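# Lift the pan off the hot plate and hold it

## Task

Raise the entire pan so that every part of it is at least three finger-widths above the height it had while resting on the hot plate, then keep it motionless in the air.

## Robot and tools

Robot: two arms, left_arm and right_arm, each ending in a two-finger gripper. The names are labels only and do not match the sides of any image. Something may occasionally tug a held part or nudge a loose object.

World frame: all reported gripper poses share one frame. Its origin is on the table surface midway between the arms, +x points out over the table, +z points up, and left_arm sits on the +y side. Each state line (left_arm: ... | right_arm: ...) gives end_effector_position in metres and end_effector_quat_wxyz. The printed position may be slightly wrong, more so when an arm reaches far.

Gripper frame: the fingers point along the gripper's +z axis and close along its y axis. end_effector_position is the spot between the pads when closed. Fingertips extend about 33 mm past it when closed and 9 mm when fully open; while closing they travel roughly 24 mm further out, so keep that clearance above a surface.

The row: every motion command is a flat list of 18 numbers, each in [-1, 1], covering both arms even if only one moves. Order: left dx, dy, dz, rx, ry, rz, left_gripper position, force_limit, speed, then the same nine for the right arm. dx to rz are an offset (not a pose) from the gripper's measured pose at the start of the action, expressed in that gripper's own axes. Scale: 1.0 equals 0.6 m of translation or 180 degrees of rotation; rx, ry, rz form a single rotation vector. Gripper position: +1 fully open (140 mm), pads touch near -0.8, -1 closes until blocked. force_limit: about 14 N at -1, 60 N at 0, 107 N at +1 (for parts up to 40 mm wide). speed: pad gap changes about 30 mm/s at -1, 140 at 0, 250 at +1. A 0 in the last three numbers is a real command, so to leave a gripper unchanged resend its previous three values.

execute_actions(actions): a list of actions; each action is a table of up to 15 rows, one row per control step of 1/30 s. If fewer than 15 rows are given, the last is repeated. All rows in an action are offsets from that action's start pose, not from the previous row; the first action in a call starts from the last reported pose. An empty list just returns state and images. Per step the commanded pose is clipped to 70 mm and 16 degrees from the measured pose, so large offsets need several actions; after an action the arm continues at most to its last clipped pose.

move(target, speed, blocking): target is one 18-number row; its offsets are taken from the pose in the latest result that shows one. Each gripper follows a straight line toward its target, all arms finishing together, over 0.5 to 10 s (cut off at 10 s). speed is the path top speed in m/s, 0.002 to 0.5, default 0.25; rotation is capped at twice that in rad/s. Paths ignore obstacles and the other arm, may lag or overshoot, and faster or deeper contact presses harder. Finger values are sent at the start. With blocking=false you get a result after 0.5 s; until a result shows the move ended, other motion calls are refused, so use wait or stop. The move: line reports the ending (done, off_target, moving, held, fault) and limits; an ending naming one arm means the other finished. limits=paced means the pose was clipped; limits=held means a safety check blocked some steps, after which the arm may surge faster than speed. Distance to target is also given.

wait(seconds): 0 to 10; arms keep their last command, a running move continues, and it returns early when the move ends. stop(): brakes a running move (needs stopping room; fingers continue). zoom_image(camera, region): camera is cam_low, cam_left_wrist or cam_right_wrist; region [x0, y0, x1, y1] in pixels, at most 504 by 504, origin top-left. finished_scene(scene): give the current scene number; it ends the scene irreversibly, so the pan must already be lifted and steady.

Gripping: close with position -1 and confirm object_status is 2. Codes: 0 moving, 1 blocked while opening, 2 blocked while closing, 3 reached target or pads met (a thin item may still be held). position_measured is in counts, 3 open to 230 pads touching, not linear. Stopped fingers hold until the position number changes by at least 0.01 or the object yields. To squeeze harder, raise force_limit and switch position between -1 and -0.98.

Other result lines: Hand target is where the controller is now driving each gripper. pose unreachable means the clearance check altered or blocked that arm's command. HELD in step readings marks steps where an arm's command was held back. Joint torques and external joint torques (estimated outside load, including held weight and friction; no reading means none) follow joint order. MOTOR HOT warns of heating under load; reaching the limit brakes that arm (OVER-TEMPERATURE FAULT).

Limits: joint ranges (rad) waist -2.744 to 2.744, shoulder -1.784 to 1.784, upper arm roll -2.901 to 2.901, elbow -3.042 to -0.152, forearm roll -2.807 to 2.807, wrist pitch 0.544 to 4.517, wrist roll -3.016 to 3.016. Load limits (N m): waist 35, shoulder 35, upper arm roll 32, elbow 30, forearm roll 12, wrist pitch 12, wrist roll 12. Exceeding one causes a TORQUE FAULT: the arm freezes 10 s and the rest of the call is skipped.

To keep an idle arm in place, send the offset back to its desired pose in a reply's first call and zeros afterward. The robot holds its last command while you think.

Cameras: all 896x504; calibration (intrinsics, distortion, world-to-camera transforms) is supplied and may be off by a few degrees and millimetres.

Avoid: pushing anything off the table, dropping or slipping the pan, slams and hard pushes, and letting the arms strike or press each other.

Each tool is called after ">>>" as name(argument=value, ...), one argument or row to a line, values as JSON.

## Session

>>> execute_actions(
  actions=[],
)

Scene clock: 0.00 s.
left_arm: end_effector_position=(+0.5345, +0.5595, +0.2772) position_measured=3 object_status=3 end_effector_quat_wxyz=(+0.068, +0.123, +0.952, +0.273) | right_arm: end_effector_position=(+0.5963, -0.3325, +0.4131) position_measured=3 object_status=3 end_effector_quat_wxyz=(-0.002, +0.926, -0.376, -0.004)
Joint positions: left_arm=[ 0.218 -0.304  0.043 -2.387  0.682  2.225  1.506] | right_arm=[-0.011  0.003 -0.014 -1.565  0.007  1.563 -0.795]
Joint velocities: left_arm=[-0.001 -0.001 -0.001  0.001 -0.002  0.001  0.001] | right_arm=[ 0.     0.001  0.001  0.    -0.001 -0.    -0.001]
Joint torques (N m, as the joint torque sensors report them, + toward a larger angle): no reading
External joint torques (N m, as the arm's controller estimates them; a push from outside toward a larger angle lowers the number): no reading
Hand target (left_arm): +0.535, +0.560, +0.277; +0.068, +0.123, +0.952, +0.273
Hand target (right_arm): +0.596, -0.332, +0.413; -0.002, +0.926, -0.376, -0.004
camera_calibration (this result's frames):
cam_left_wrist: T_world_to_cam=[[0.203502, 0.822444, 0.531199, -0.716538], [0.80668, -0.448313, 0.385075, -0.278238], [0.554846, 0.350144, -0.754682, -0.0900274], [0, 0, 0, 1]] pos_world=[0.420217, 0.496098, 0.419825]
cam_right_wrist: T_world_to_cam=[[-0.625608, -0.780114, -0.00607028, 0.118817], [-0.692853, 0.55202, 0.463927, 0.401148], [-0.358565, 0.294443, -0.885853, 0.858213], [0, 0, 0, 1]] pos_world=[0.659995, -0.381445, 0.574868]

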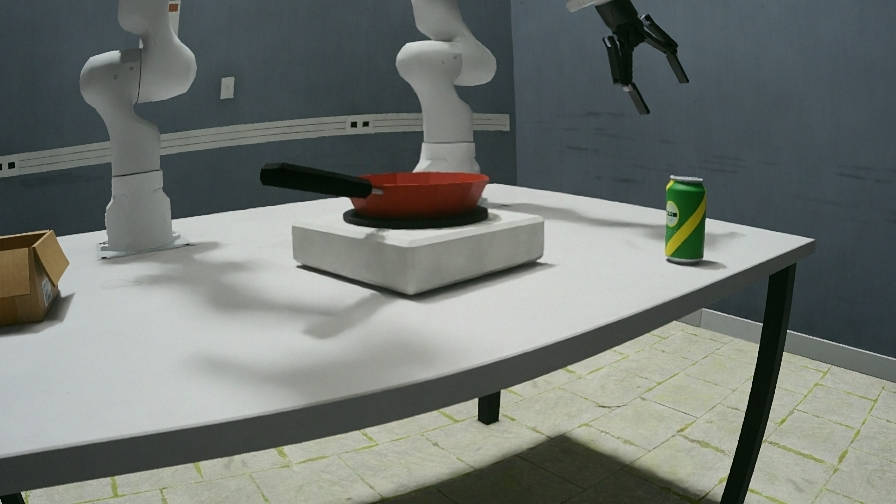

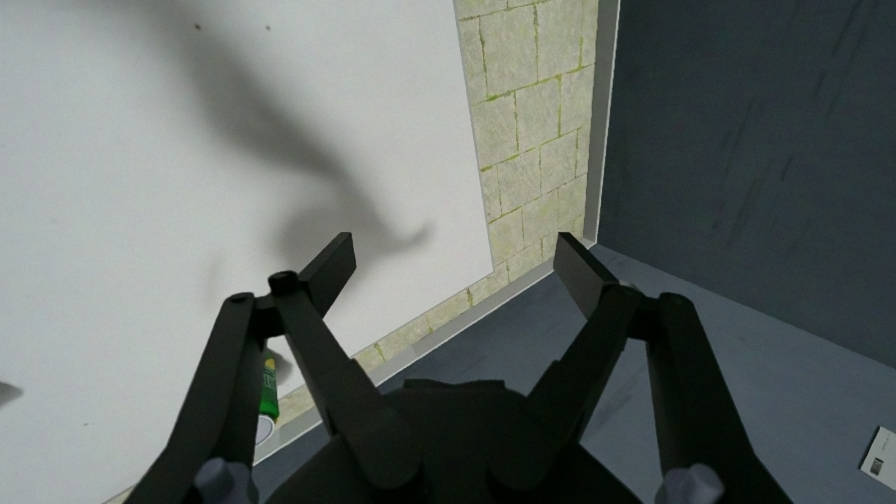

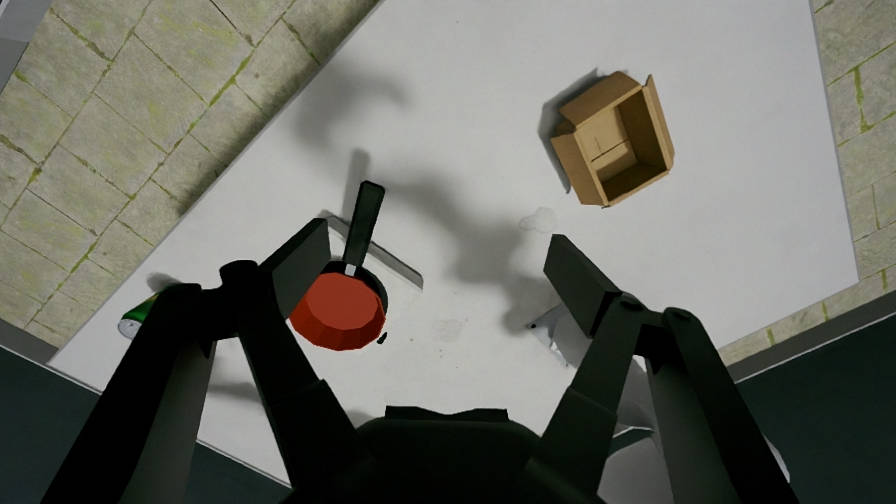

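>>> zoom_image(
  camera="cam_right_wrist",
  region=[270, 170, 450, 360],
)

>>> zoom_image(
  camera="cam_low",
  region=[250, 150, 500, 250],
)

>>> zoom_image(
  camera="cam_low",
  region=[250, 150, 400, 210],
)

Region (270, 170, 450, 360) of cam_right_wrist's 896x504 image, scaled by 2.653, with more detail than that image has; it fills the left 477 columns of this view, and the rest is white.

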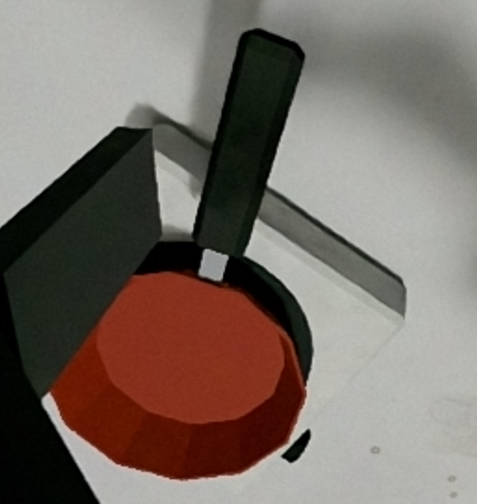

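Region (250, 150, 500, 250) of cam_low's 896x504 image, scaled by 2.016, with more detail than that image has; it fills the top 202 rows of this view, and the rest is white.

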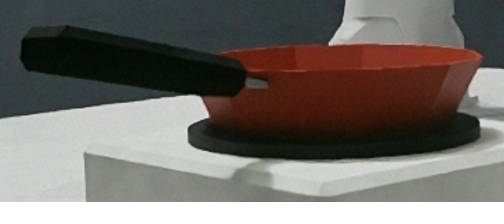

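Region (250, 150, 400, 210) of cam_low's 896x504 image, scaled by 3.360, with more detail than that image has; it fills the top 202 rows of this view, and the rest is white.

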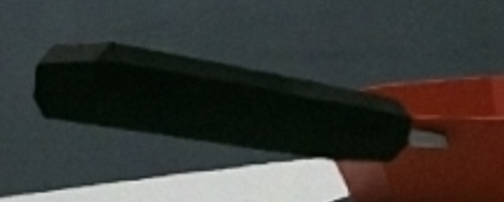

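>>> move(
  target=[0,0,0,0,0,0,1,0,0, 0.0407,-0.1243,0.4250,0.4365,-0.1190,-0.2100,0.05,1,0.5],
  speed=0.42,
)

Scene clock: 123.23 s.
left_arm: end_effector_position=(+0.5345, +0.5595, +0.2772) position_measured=3 object_status=3 end_effector_quat_wxyz=(+0.068, +0.123, +0.952, +0.273) | right_arm: end_effector_position=(+0.6688, -0.2979, +0.1581) position_measured=123 object_status=3 end_effector_quat_wxyz=(-0.634, +0.769, +0.003, +0.079)
Joint positions: left_arm=[ 0.218 -0.304  0.043 -2.387  0.682  2.225  1.506] | right_arm=[-0.476  0.734  0.005 -1.673  1.206  1.5   -2.577]
Joint velocities: left_arm=[-0.001  0.001  0.    -0.     0.001 -0.     0.   ] | right_arm=[-0.001  0.001 -0.    -0.     0.    -0.003 -0.03 ]
Joint torques (N m, as the joint torque sensors report them, + toward a larger angle): left_arm=[ -0.37 -22.04  -0.78  23.08   0.83   1.84   0.06] | right_arm=[ -0.75 -46.37   2.91  21.07   0.98  -2.06  -0.26]
External joint torques (N m, as the arm's controller estimates them; a push from outside toward a larger angle lowers the number): left_arm=[-0.43 -0.82 -0.19 -1.14  0.07 -0.24  0.03] | right_arm=[-0.62  2.43  1.01  1.1  -0.84 -0.68 -0.21]
Hand target (left_arm): +0.535, +0.560, +0.277; +0.068, +0.123, +0.952, +0.273
Hand target (right_arm): +0.668, -0.297, +0.158; -0.635, +0.768, +0.010, +0.081
Off the commanded pose (left_arm): 0.000 m, 0 deg.
Off the commanded pose (right_arm): 0.006 m, 1 deg.
move: off_target (right_arm); limits=paced
camera_calibration (this result's frames):
cam_left_wrist: T_world_to_cam=[[0.203501, 0.822444, 0.531199, -0.716538], [0.80668, -0.448313, 0.385075, -0.278238], [0.554846, 0.350144, -0.754682, -0.0900275], [0, 0, 0, 1]] pos_world=[0.420217, 0.496098, 0.419825]
cam_right_wrist: T_world_to_cam=[[0.199611, -0.199069, -0.959441, -0.0384832], [-0.918531, -0.379016, -0.11246, 0.515327], [-0.341256, 0.903725, -0.258507, 0.718814], [0, 0, 0, 1]] pos_world=[0.726325, -0.461953, 0.20685]

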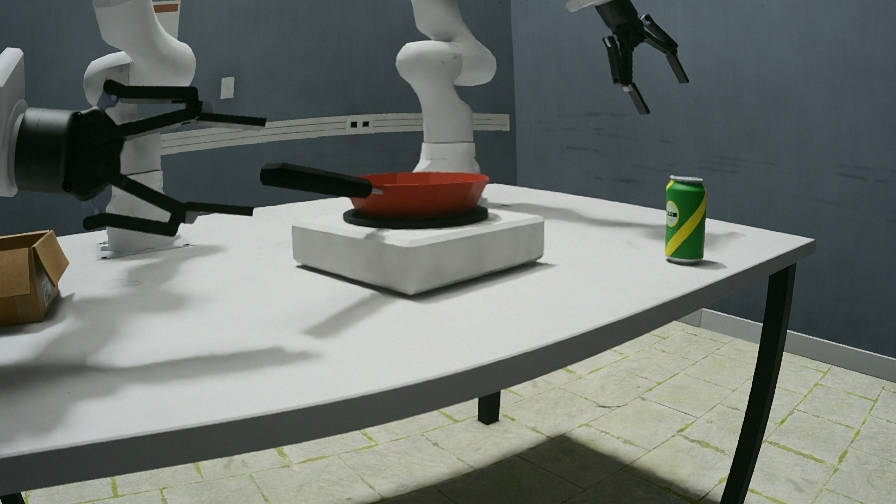

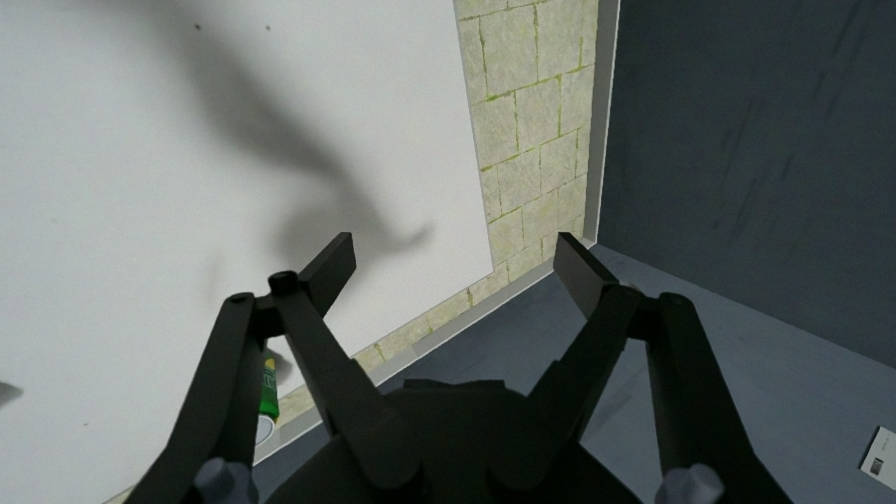

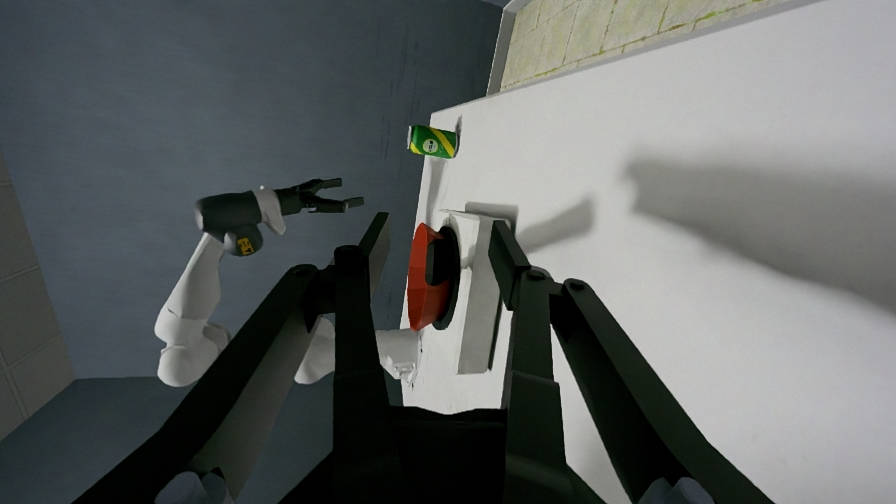

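>>> zoom_image(
  camera="cam_right_wrist",
  region=[360, 190, 530, 350],
)

>>> zoom_image(
  camera="cam_low",
  region=[150, 90, 400, 240],
)

Region (360, 190, 530, 350) of cam_right_wrist's 896x504 image, scaled by 2.965, with more detail than that image has; it fills the top 474 rows of this view, and the rest is white.

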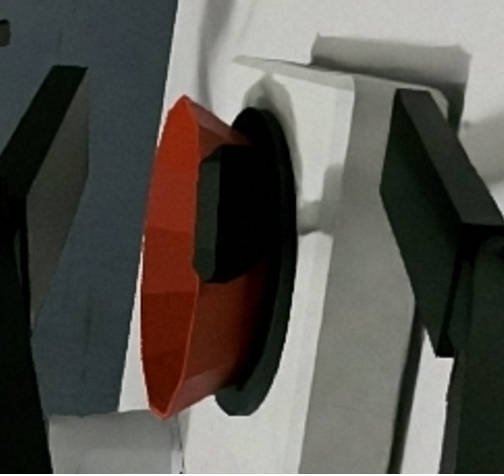

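Region (150, 90, 400, 240) of cam_low's 896x504 image, scaled by 2.016, with more detail than that image has; it fills the top 302 rows of this view, and the rest is white.

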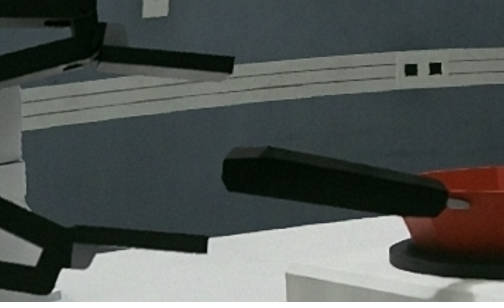

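>>> move(
  target=[0,0,0,0,0,0,1,0,0, -0.1658,0.0017,0.2492,0.0032,0,0,0.0,1,0.5],
  speed=0.25,
)

Scene clock: 165.13 s.
left_arm: end_effector_position=(+0.5345, +0.5595, +0.2772) position_measured=3 object_status=3 end_effector_quat_wxyz=(+0.068, +0.123, +0.952, +0.273) | right_arm: end_effector_position=(+0.5882, -0.1419, +0.1187) position_measured=129 object_status=3 end_effector_quat_wxyz=(-0.641, +0.764, -0.001, +0.074)
Joint positions: left_arm=[ 0.218 -0.304  0.043 -2.387  0.682  2.225  1.506] | right_arm=[-0.329  0.562  0.098 -2.123  1.381  1.723 -2.787]
Joint velocities: left_arm=[-0.    -0.     0.     0.     0.001 -0.    -0.002] | right_arm=[ 0.001  0.     0.    -0.     0.005  0.007 -0.031]
Joint torques (N m, as the joint torque sensors report them, + toward a larger angle): left_arm=[  0.18 -21.63   0.46  23.64   0.84   1.83   0.  ] | right_arm=[ -0.62 -42.05   2.66  14.65   1.82  -1.14  -0.41]
External joint torques (N m, as the arm's controller estimates them; a push from outside toward a larger angle lowers the number): left_arm=[ 0.17 -0.22  1.11 -0.71  0.08 -0.27 -0.02] | right_arm=[-0.66 -1.21 -0.21 -1.63  0.91  0.58 -0.36]
Hand target (left_arm): +0.535, +0.560, +0.277; +0.068, +0.123, +0.952, +0.273
Hand target (right_arm): +0.590, -0.143, +0.118; -0.639, +0.765, +0.002, +0.080
Off the commanded pose (left_arm): 0.000 m, 0 deg.
Off the commanded pose (right_arm): 0.002 m, 1 deg.
move: done
camera_calibration (this result's frames):
cam_left_wrist: T_world_to_cam=[[0.203502, 0.822444, 0.531199, -0.716538], [0.80668, -0.448313, 0.385075, -0.278238], [0.554846, 0.350144, -0.754682, -0.0900273], [0, 0, 0, 1]] pos_world=[0.420217, 0.496098, 0.419825]
cam_right_wrist: T_world_to_cam=[[0.188448, -0.18261, -0.964956, -0.0195631], [-0.919312, -0.378443, -0.107917, 0.496025], [-0.345474, 0.907433, -0.239192, 0.54086], [0, 0, 0, 1]] pos_world=[0.646542, -0.30665, 0.164022]

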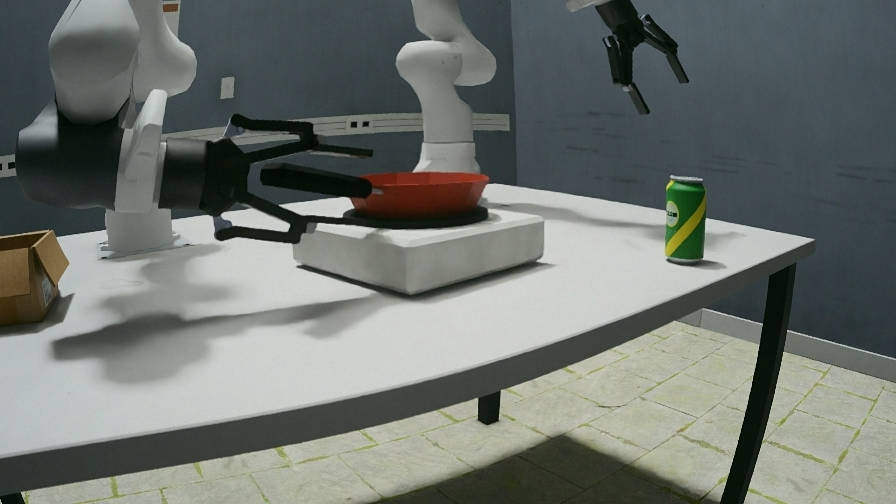

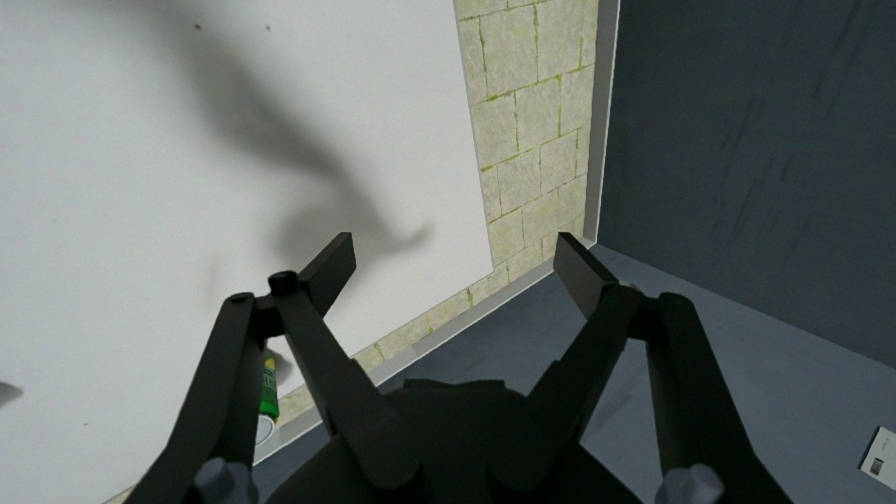

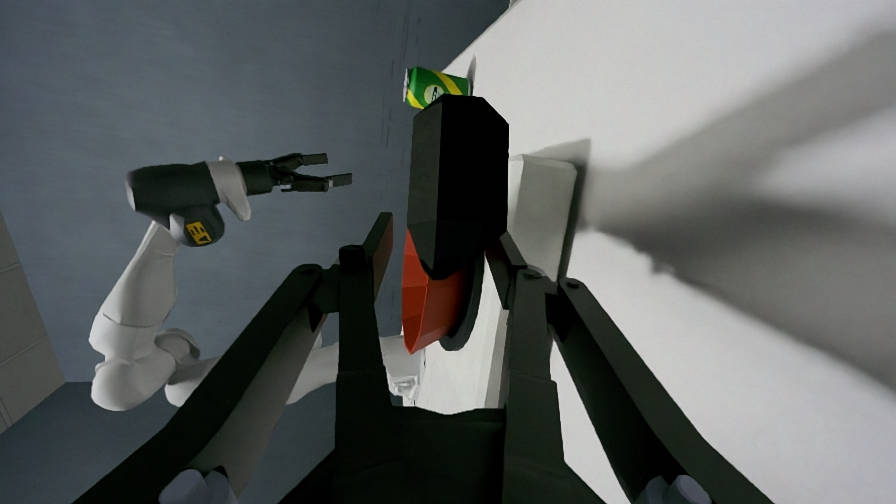

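>>> zoom_image(
  camera="cam_low",
  region=[200, 105, 410, 255],
)

>>> zoom_image(
  camera="cam_right_wrist",
  region=[330, 80, 590, 340],
)

Region (200, 105, 410, 255) of cam_low's 896x504 image, scaled by 2.400, with more detail than that image has; it fills the top 360 rows of this view, and the rest is white.

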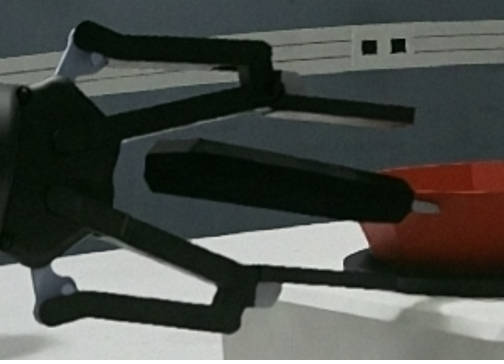

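Region (330, 80, 590, 340) of cam_right_wrist's 896x504 image, scaled by 1.938, with more detail than that image has.

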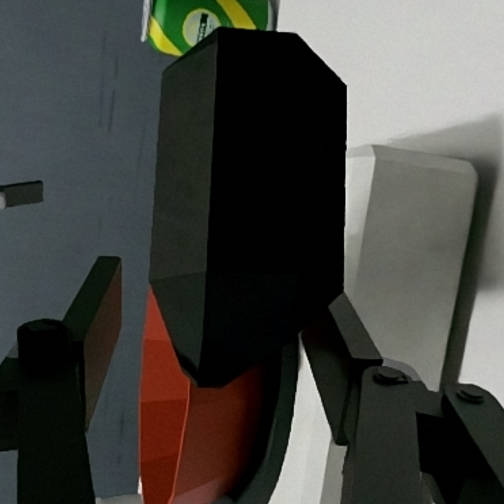

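>>> execute_actions(
  actions=[
    [[0,0,0,0,0,0,1,0,0, 0,-0.003,0,0,0,0,-1,1,-0.2]],
  ],
)

Scene clock: 174.13 s.
left_arm: end_effector_position=(+0.5345, +0.5595, +0.2772) position_measured=3 object_status=3 end_effector_quat_wxyz=(+0.068, +0.123, +0.952, +0.273) | right_arm: end_effector_position=(+0.5887, -0.1422, +0.1191) position_measured=204 object_status=0 end_effector_quat_wxyz=(-0.640, +0.765, +0.001, +0.076)
Joint positions: left_arm=[ 0.218 -0.304  0.043 -2.387  0.682  2.225  1.506] | right_arm=[-0.329  0.56   0.098 -2.123  1.382  1.725 -2.792]
Joint velocities: left_arm=[-0.002 -0.001 -0.001 -0.     0.001  0.     0.   ] | right_arm=[-0.001  0.001 -0.    -0.001  0.001 -0.001  0.001]
Joint torques (N m, as the joint torque sensors report them, + toward a larger angle): left_arm=[  0.29 -21.7    0.03  23.52   0.8    1.9    0.03] | right_arm=[ -0.45 -41.79   3.4   15.29   0.9   -2.06   0.28]
External joint torques (N m, as the arm's controller estimates them; a push from outside toward a larger angle lowers the number): left_arm=[ 0.47 -0.35  0.89 -0.78  0.03 -0.22  0.01] | right_arm=[-0.4  -1.13  0.63 -0.91 -0.01 -0.33  0.33]
Hand target (left_arm): +0.535, +0.560, +0.277; +0.068, +0.123, +0.952, +0.273
Hand target (right_arm): +0.588, -0.142, +0.120; -0.641, +0.764, -0.001, +0.074
Off the commanded pose (left_arm): 0.000 m, 0 deg.
Off the commanded pose (right_arm): 0.002 m, 0 deg.
Step readings (end_effector_position):
0: left_arm (+0.5345, +0.5595, +0.2772) | right_arm (+0.5884, -0.1420, +0.1184)
1: left_arm (+0.5345, +0.5595, +0.2772) | right_arm (+0.5884, -0.1420, +0.1185)
2: left_arm (+0.5345, +0.5595, +0.2772) | right_arm (+0.5884, -0.1420, +0.1187)
4: left_arm (+0.5345, +0.5595, +0.2772) | right_arm (+0.5886, -0.1421, +0.1190)
8: left_arm (+0.5345, +0.5595, +0.2772) | right_arm (+0.5887, -0.1421, +0.1193)
15: end_effector_position above
camera_calibration (this result's frames):
cam_left_wrist: T_world_to_cam=[[0.203502, 0.822444, 0.531199, -0.716538], [0.80668, -0.448313, 0.385075, -0.278238], [0.554846, 0.350144, -0.754682, -0.0900274], [0, 0, 0, 1]] pos_world=[0.420217, 0.496098, 0.419825]
cam_right_wrist: T_world_to_cam=[[0.193808, -0.185015, -0.963435, -0.0230179], [-0.91883, -0.378376, -0.112173, 0.496612], [-0.343787, 0.906974, -0.24333, 0.54087], [0, 0, 0, 1]] pos_world=[0.646707, -0.306908, 0.16514]

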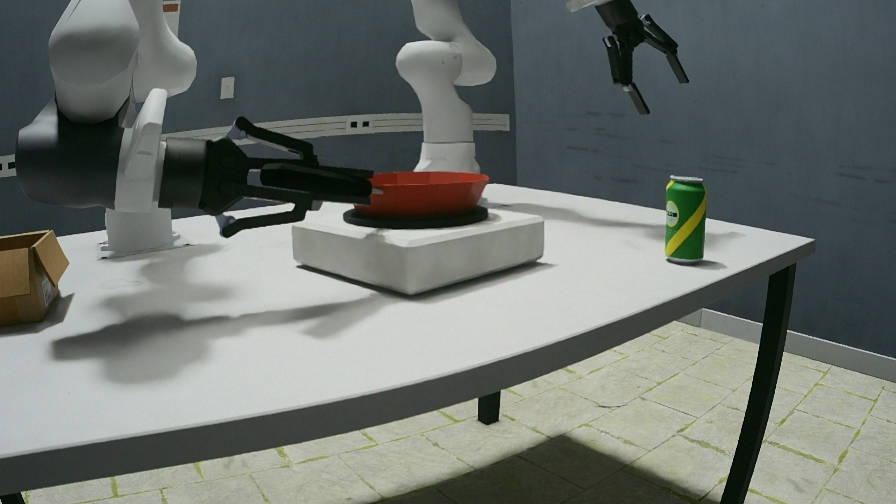

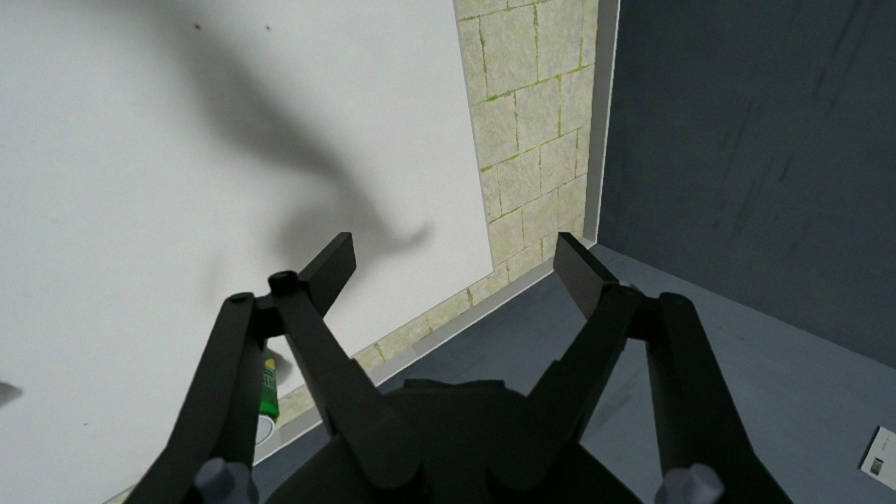

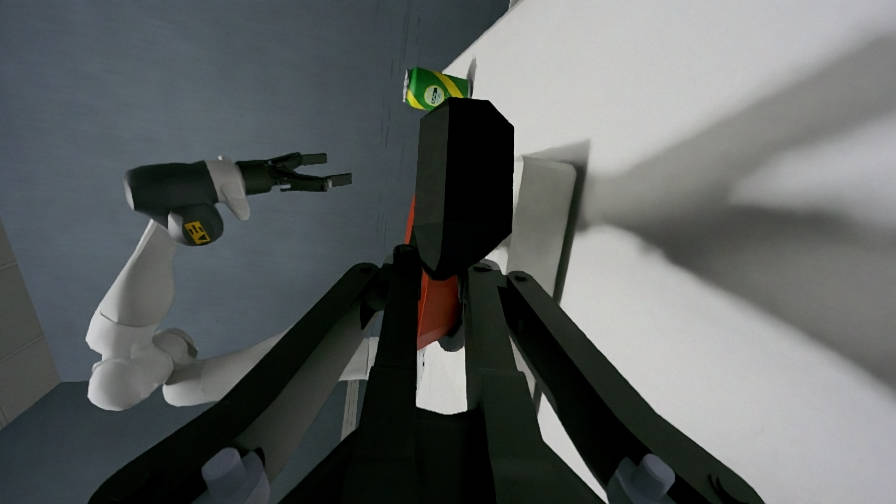

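>>> execute_actions(
  actions=[],
)

Scene clock: 183.13 s.
left_arm: end_effector_position=(+0.5345, +0.5595, +0.2772) position_measured=3 object_status=3 end_effector_quat_wxyz=(+0.068, +0.123, +0.952, +0.273) | right_arm: end_effector_position=(+0.5887, -0.1422, +0.1191) position_measured=204 object_status=2 end_effector_quat_wxyz=(-0.640, +0.765, +0.001, +0.076)
Joint positions: left_arm=[ 0.218 -0.304  0.043 -2.387  0.682  2.225  1.506] | right_arm=[-0.329  0.56   0.098 -2.123  1.382  1.725 -2.792]
Joint velocities: left_arm=[ 0.    -0.001 -0.001  0.001  0.001  0.    -0.002] | right_arm=[ 0.001 -0.     0.001 -0.    -0.    -0.001  0.001]
Joint torques (N m, as the joint torque sensors report them, + toward a larger angle): left_arm=[ -0.24 -21.56   0.12  22.54   0.78   1.9    0.04] | right_arm=[ -0.31 -41.82   3.11  14.89   0.91  -2.12   0.25]
External joint torques (N m, as the arm's controller estimates them; a push from outside toward a larger angle lowers the number): left_arm=[-0.2  -0.16  0.82 -1.82  0.01 -0.21  0.01] | right_arm=[-0.36 -0.94  0.24 -1.41  0.   -0.37  0.3 ]
Hand target (left_arm): +0.535, +0.560, +0.277; +0.068, +0.123, +0.952, +0.273
Hand target (right_arm): +0.588, -0.142, +0.120; -0.641, +0.764, -0.001, +0.074
Off the commanded pose (left_arm): 0.000 m, 0 deg.
Off the commanded pose (right_arm): 0.002 m, 0 deg.
camera_calibration (this result's frames):
cam_left_wrist: T_world_to_cam=[[0.203502, 0.822444, 0.531199, -0.716538], [0.80668, -0.448313, 0.385075, -0.278238], [0.554846, 0.350144, -0.754682, -0.0900273], [0, 0, 0, 1]] pos_world=[0.420217, 0.496098, 0.419825]
cam_right_wrist: T_world_to_cam=[[0.193807, -0.185015, -0.963436, -0.0230175], [-0.91883, -0.378376, -0.112172, 0.496612], [-0.343787, 0.906974, -0.24333, 0.54087], [0, 0, 0, 1]] pos_world=[0.646707, -0.306908, 0.16514]

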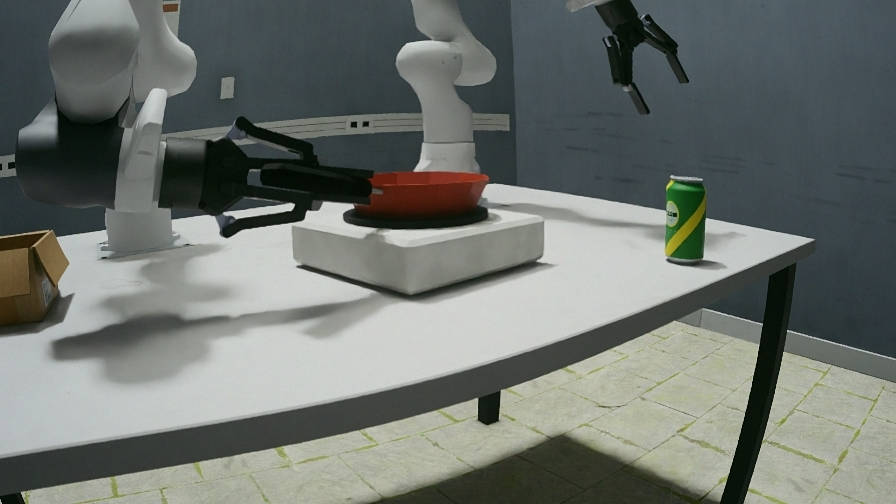

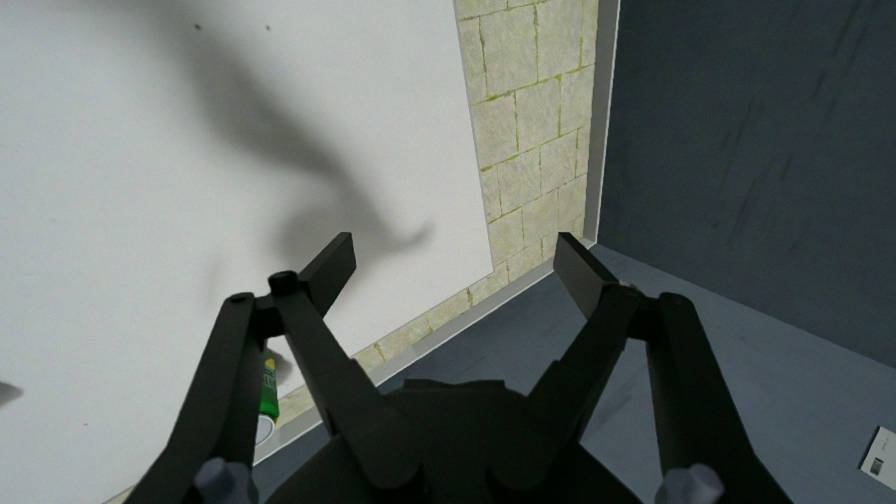

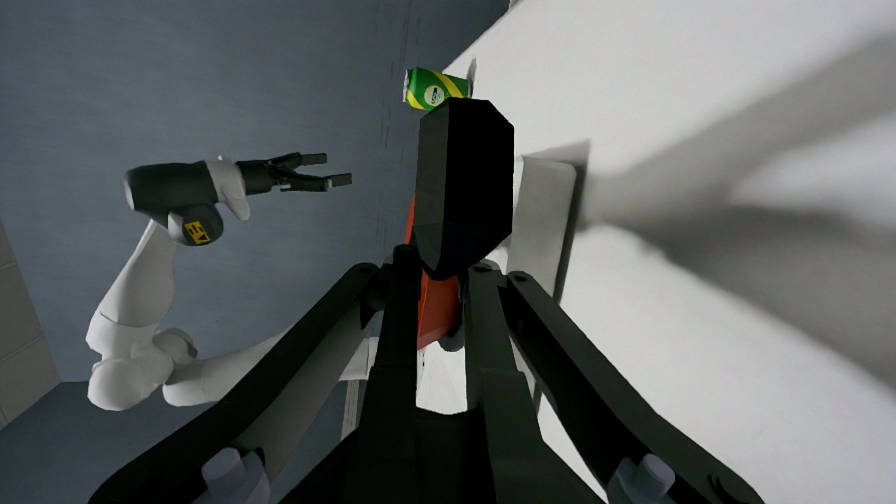

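The grip is confirmed (object_status 2), so I'm lifting now.

>>> move(
  target=[0,0,0,0,0,0,1,0,0, 0.0206,-0.1713,-0.0298,0.0082,0,0.0057,-1,1,-0.2],
  speed=0.1,
)

Scene clock: 188.70 s.
left_arm: end_effector_position=(+0.5345, +0.5595, +0.2772) position_measured=3 object_status=3 end_effector_quat_wxyz=(+0.068, +0.123, +0.952, +0.273) | right_arm: end_effector_position=(+0.5914, -0.1448, +0.2180) position_measured=204 object_status=2 end_effector_quat_wxyz=(-0.645, +0.760, -0.001, +0.078)
Joint positions: left_arm=[ 0.218 -0.304  0.043 -2.387  0.682  2.225  1.506] | right_arm=[-0.347  0.341  0.105 -2.185  1.38   1.67  -2.639]
Joint velocities: left_arm=[-0.     0.001 -0.001  0.001  0.002 -0.     0.001] | right_arm=[-0.001 -0.    -0.001 -0.001 -0.    -0.002  0.027]
Joint torques (N m, as the joint torque sensors report them, + toward a larger angle): left_arm=[  0.19 -21.53  -0.19  22.98   0.76   1.91   0.11] | right_arm=[ -0.98 -39.73   3.53  18.9    2.17  -4.09   0.49]
External joint torques (N m, as the arm's controller estimates them; a push from outside toward a larger angle lowers the number): left_arm=[ 0.22 -0.18  0.51 -1.35 -0.01 -0.19  0.09] | right_arm=[-0.99 -2.39  1.64 -0.02  0.87 -2.51  0.54]
Hand target (left_arm): +0.535, +0.560, +0.277; +0.068, +0.123, +0.952, +0.273
Hand target (right_arm): +0.590, -0.142, +0.225; -0.652, +0.755, -0.004, +0.071
Off the commanded pose (left_arm): 0.000 m, 0 deg.
Off the commanded pose (right_arm): 0.007 m, 1 deg.
move: off_target (right_arm)
camera_calibration (this result's frames):
cam_left_wrist: T_world_to_cam=[[0.203502, 0.822444, 0.531199, -0.716538], [0.80668, -0.448313, 0.385075, -0.278238], [0.554846, 0.350144, -0.754682, -0.0900273], [0, 0, 0, 1]] pos_world=[0.420217, 0.496098, 0.419825]
cam_right_wrist: T_world_to_cam=[[0.193306, -0.172931, -0.965778, 0.0738728], [-0.920563, -0.372484, -0.117559, 0.512301], [-0.339407, 0.911784, -0.231197, 0.563706], [0, 0, 0, 1]] pos_world=[0.648651, -0.31038, 0.261898]

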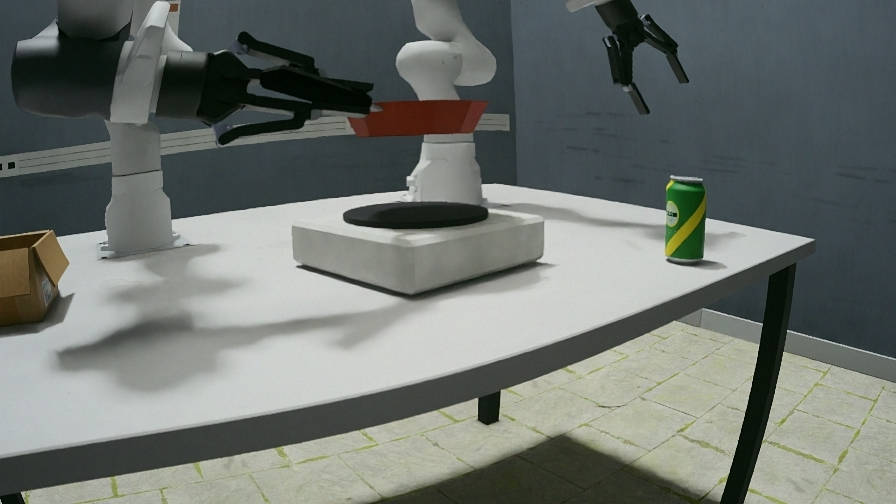

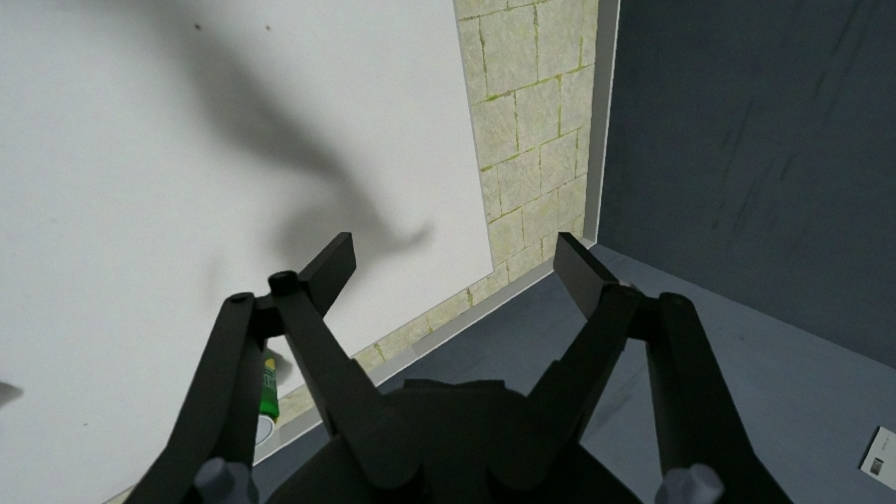

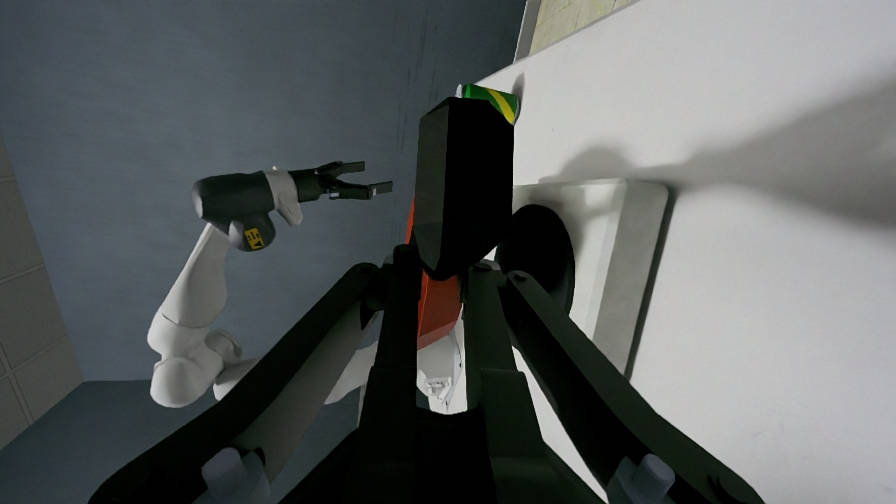

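This pan is also about 10 cm up and level. One more check that it has settled.

>>> execute_actions(
  actions=[],
)

Scene clock: 190.87 s.
left_arm: end_effector_position=(+0.5345, +0.5595, +0.2772) position_measured=3 object_status=3 end_effector_quat_wxyz=(+0.068, +0.123, +0.952, +0.273) | right_arm: end_effector_position=(+0.5913, -0.1447, +0.2181) position_measured=204 object_status=2 end_effector_quat_wxyz=(-0.645, +0.760, -0.004, +0.075)
Joint positions: left_arm=[ 0.218 -0.304  0.043 -2.387  0.682  2.225  1.506] | right_arm=[-0.348  0.341  0.105 -2.185  1.38   1.67  -2.63 ]
Joint velocities: left_arm=[ 0.    -0.    -0.001 -0.    -0.     0.001  0.003] | right_arm=[ 0.     0.001 -0.    -0.001 -0.    -0.    -0.   ]
Joint torques (N m, as the joint torque sensors report them, + toward a larger angle): left_arm=[ -0.85 -21.52  -0.3   23.43   0.75   1.9    0.07] | right_arm=[ -1.44 -39.45   3.63  18.92   2.13  -4.11   0.55]
External joint torques (N m, as the arm's controller estimates them; a push from outside toward a larger angle lowers the number): left_arm=[-0.87 -0.14  0.34 -0.91 -0.02 -0.2   0.04] | right_arm=[-1.42 -2.14  1.77  0.01  0.83 -2.54  0.6 ]
Hand target (left_arm): +0.535, +0.560, +0.277; +0.068, +0.123, +0.952, +0.273
Hand target (right_arm): +0.590, -0.142, +0.225; -0.652, +0.755, -0.004, +0.071
Off the commanded pose (left_arm): 0.000 m, 0 deg.
Off the commanded pose (right_arm): 0.007 m, 1 deg.
camera_calibration (this result's frames):
cam_left_wrist: T_world_to_cam=[[0.203502, 0.822444, 0.531199, -0.716538], [0.80668, -0.448313, 0.385075, -0.278238], [0.554846, 0.350144, -0.754682, -0.0900273], [0, 0, 0, 1]] pos_world=[0.420217, 0.496098, 0.419825]
cam_right_wrist: T_world_to_cam=[[0.18509, -0.171815, -0.967585, 0.0793716], [-0.921909, -0.371338, -0.110414, 0.51162], [-0.34033, 0.912462, -0.227129, 0.563372], [0, 0, 0, 1]] pos_world=[0.648709, -0.310435, 0.261247]

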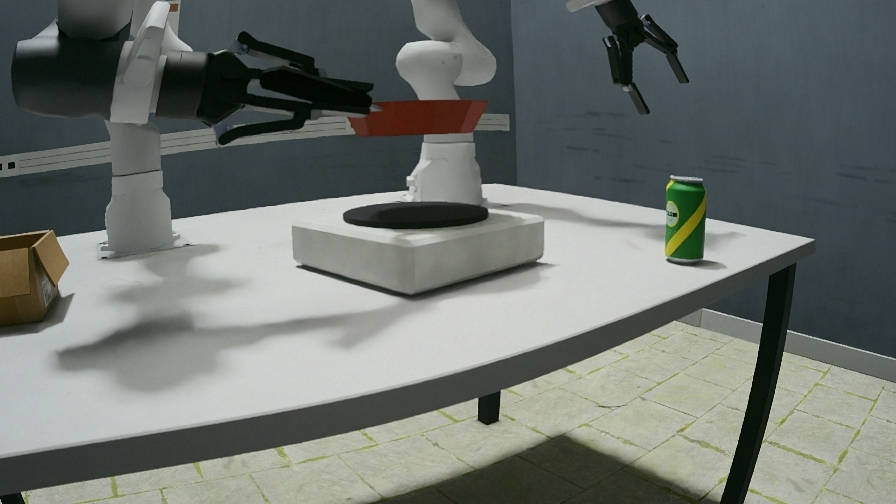

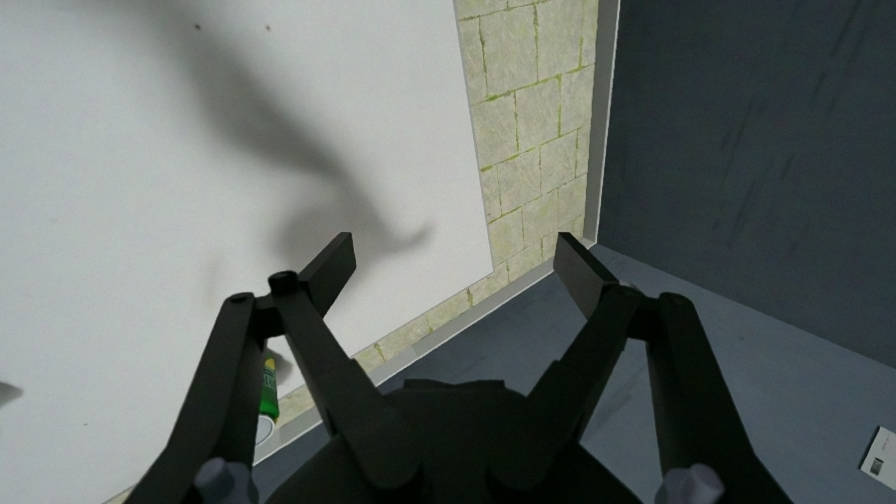

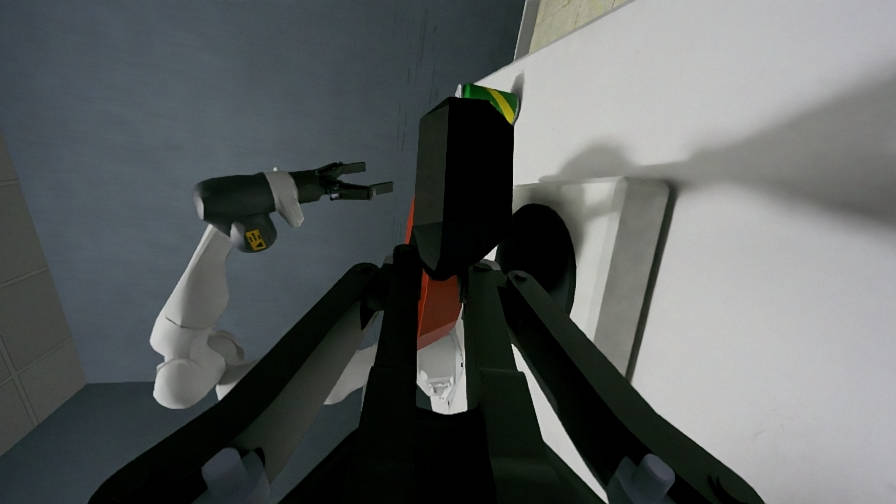

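>>> finished_scene(
  scene=2,
)

The scene is finished: the task was done.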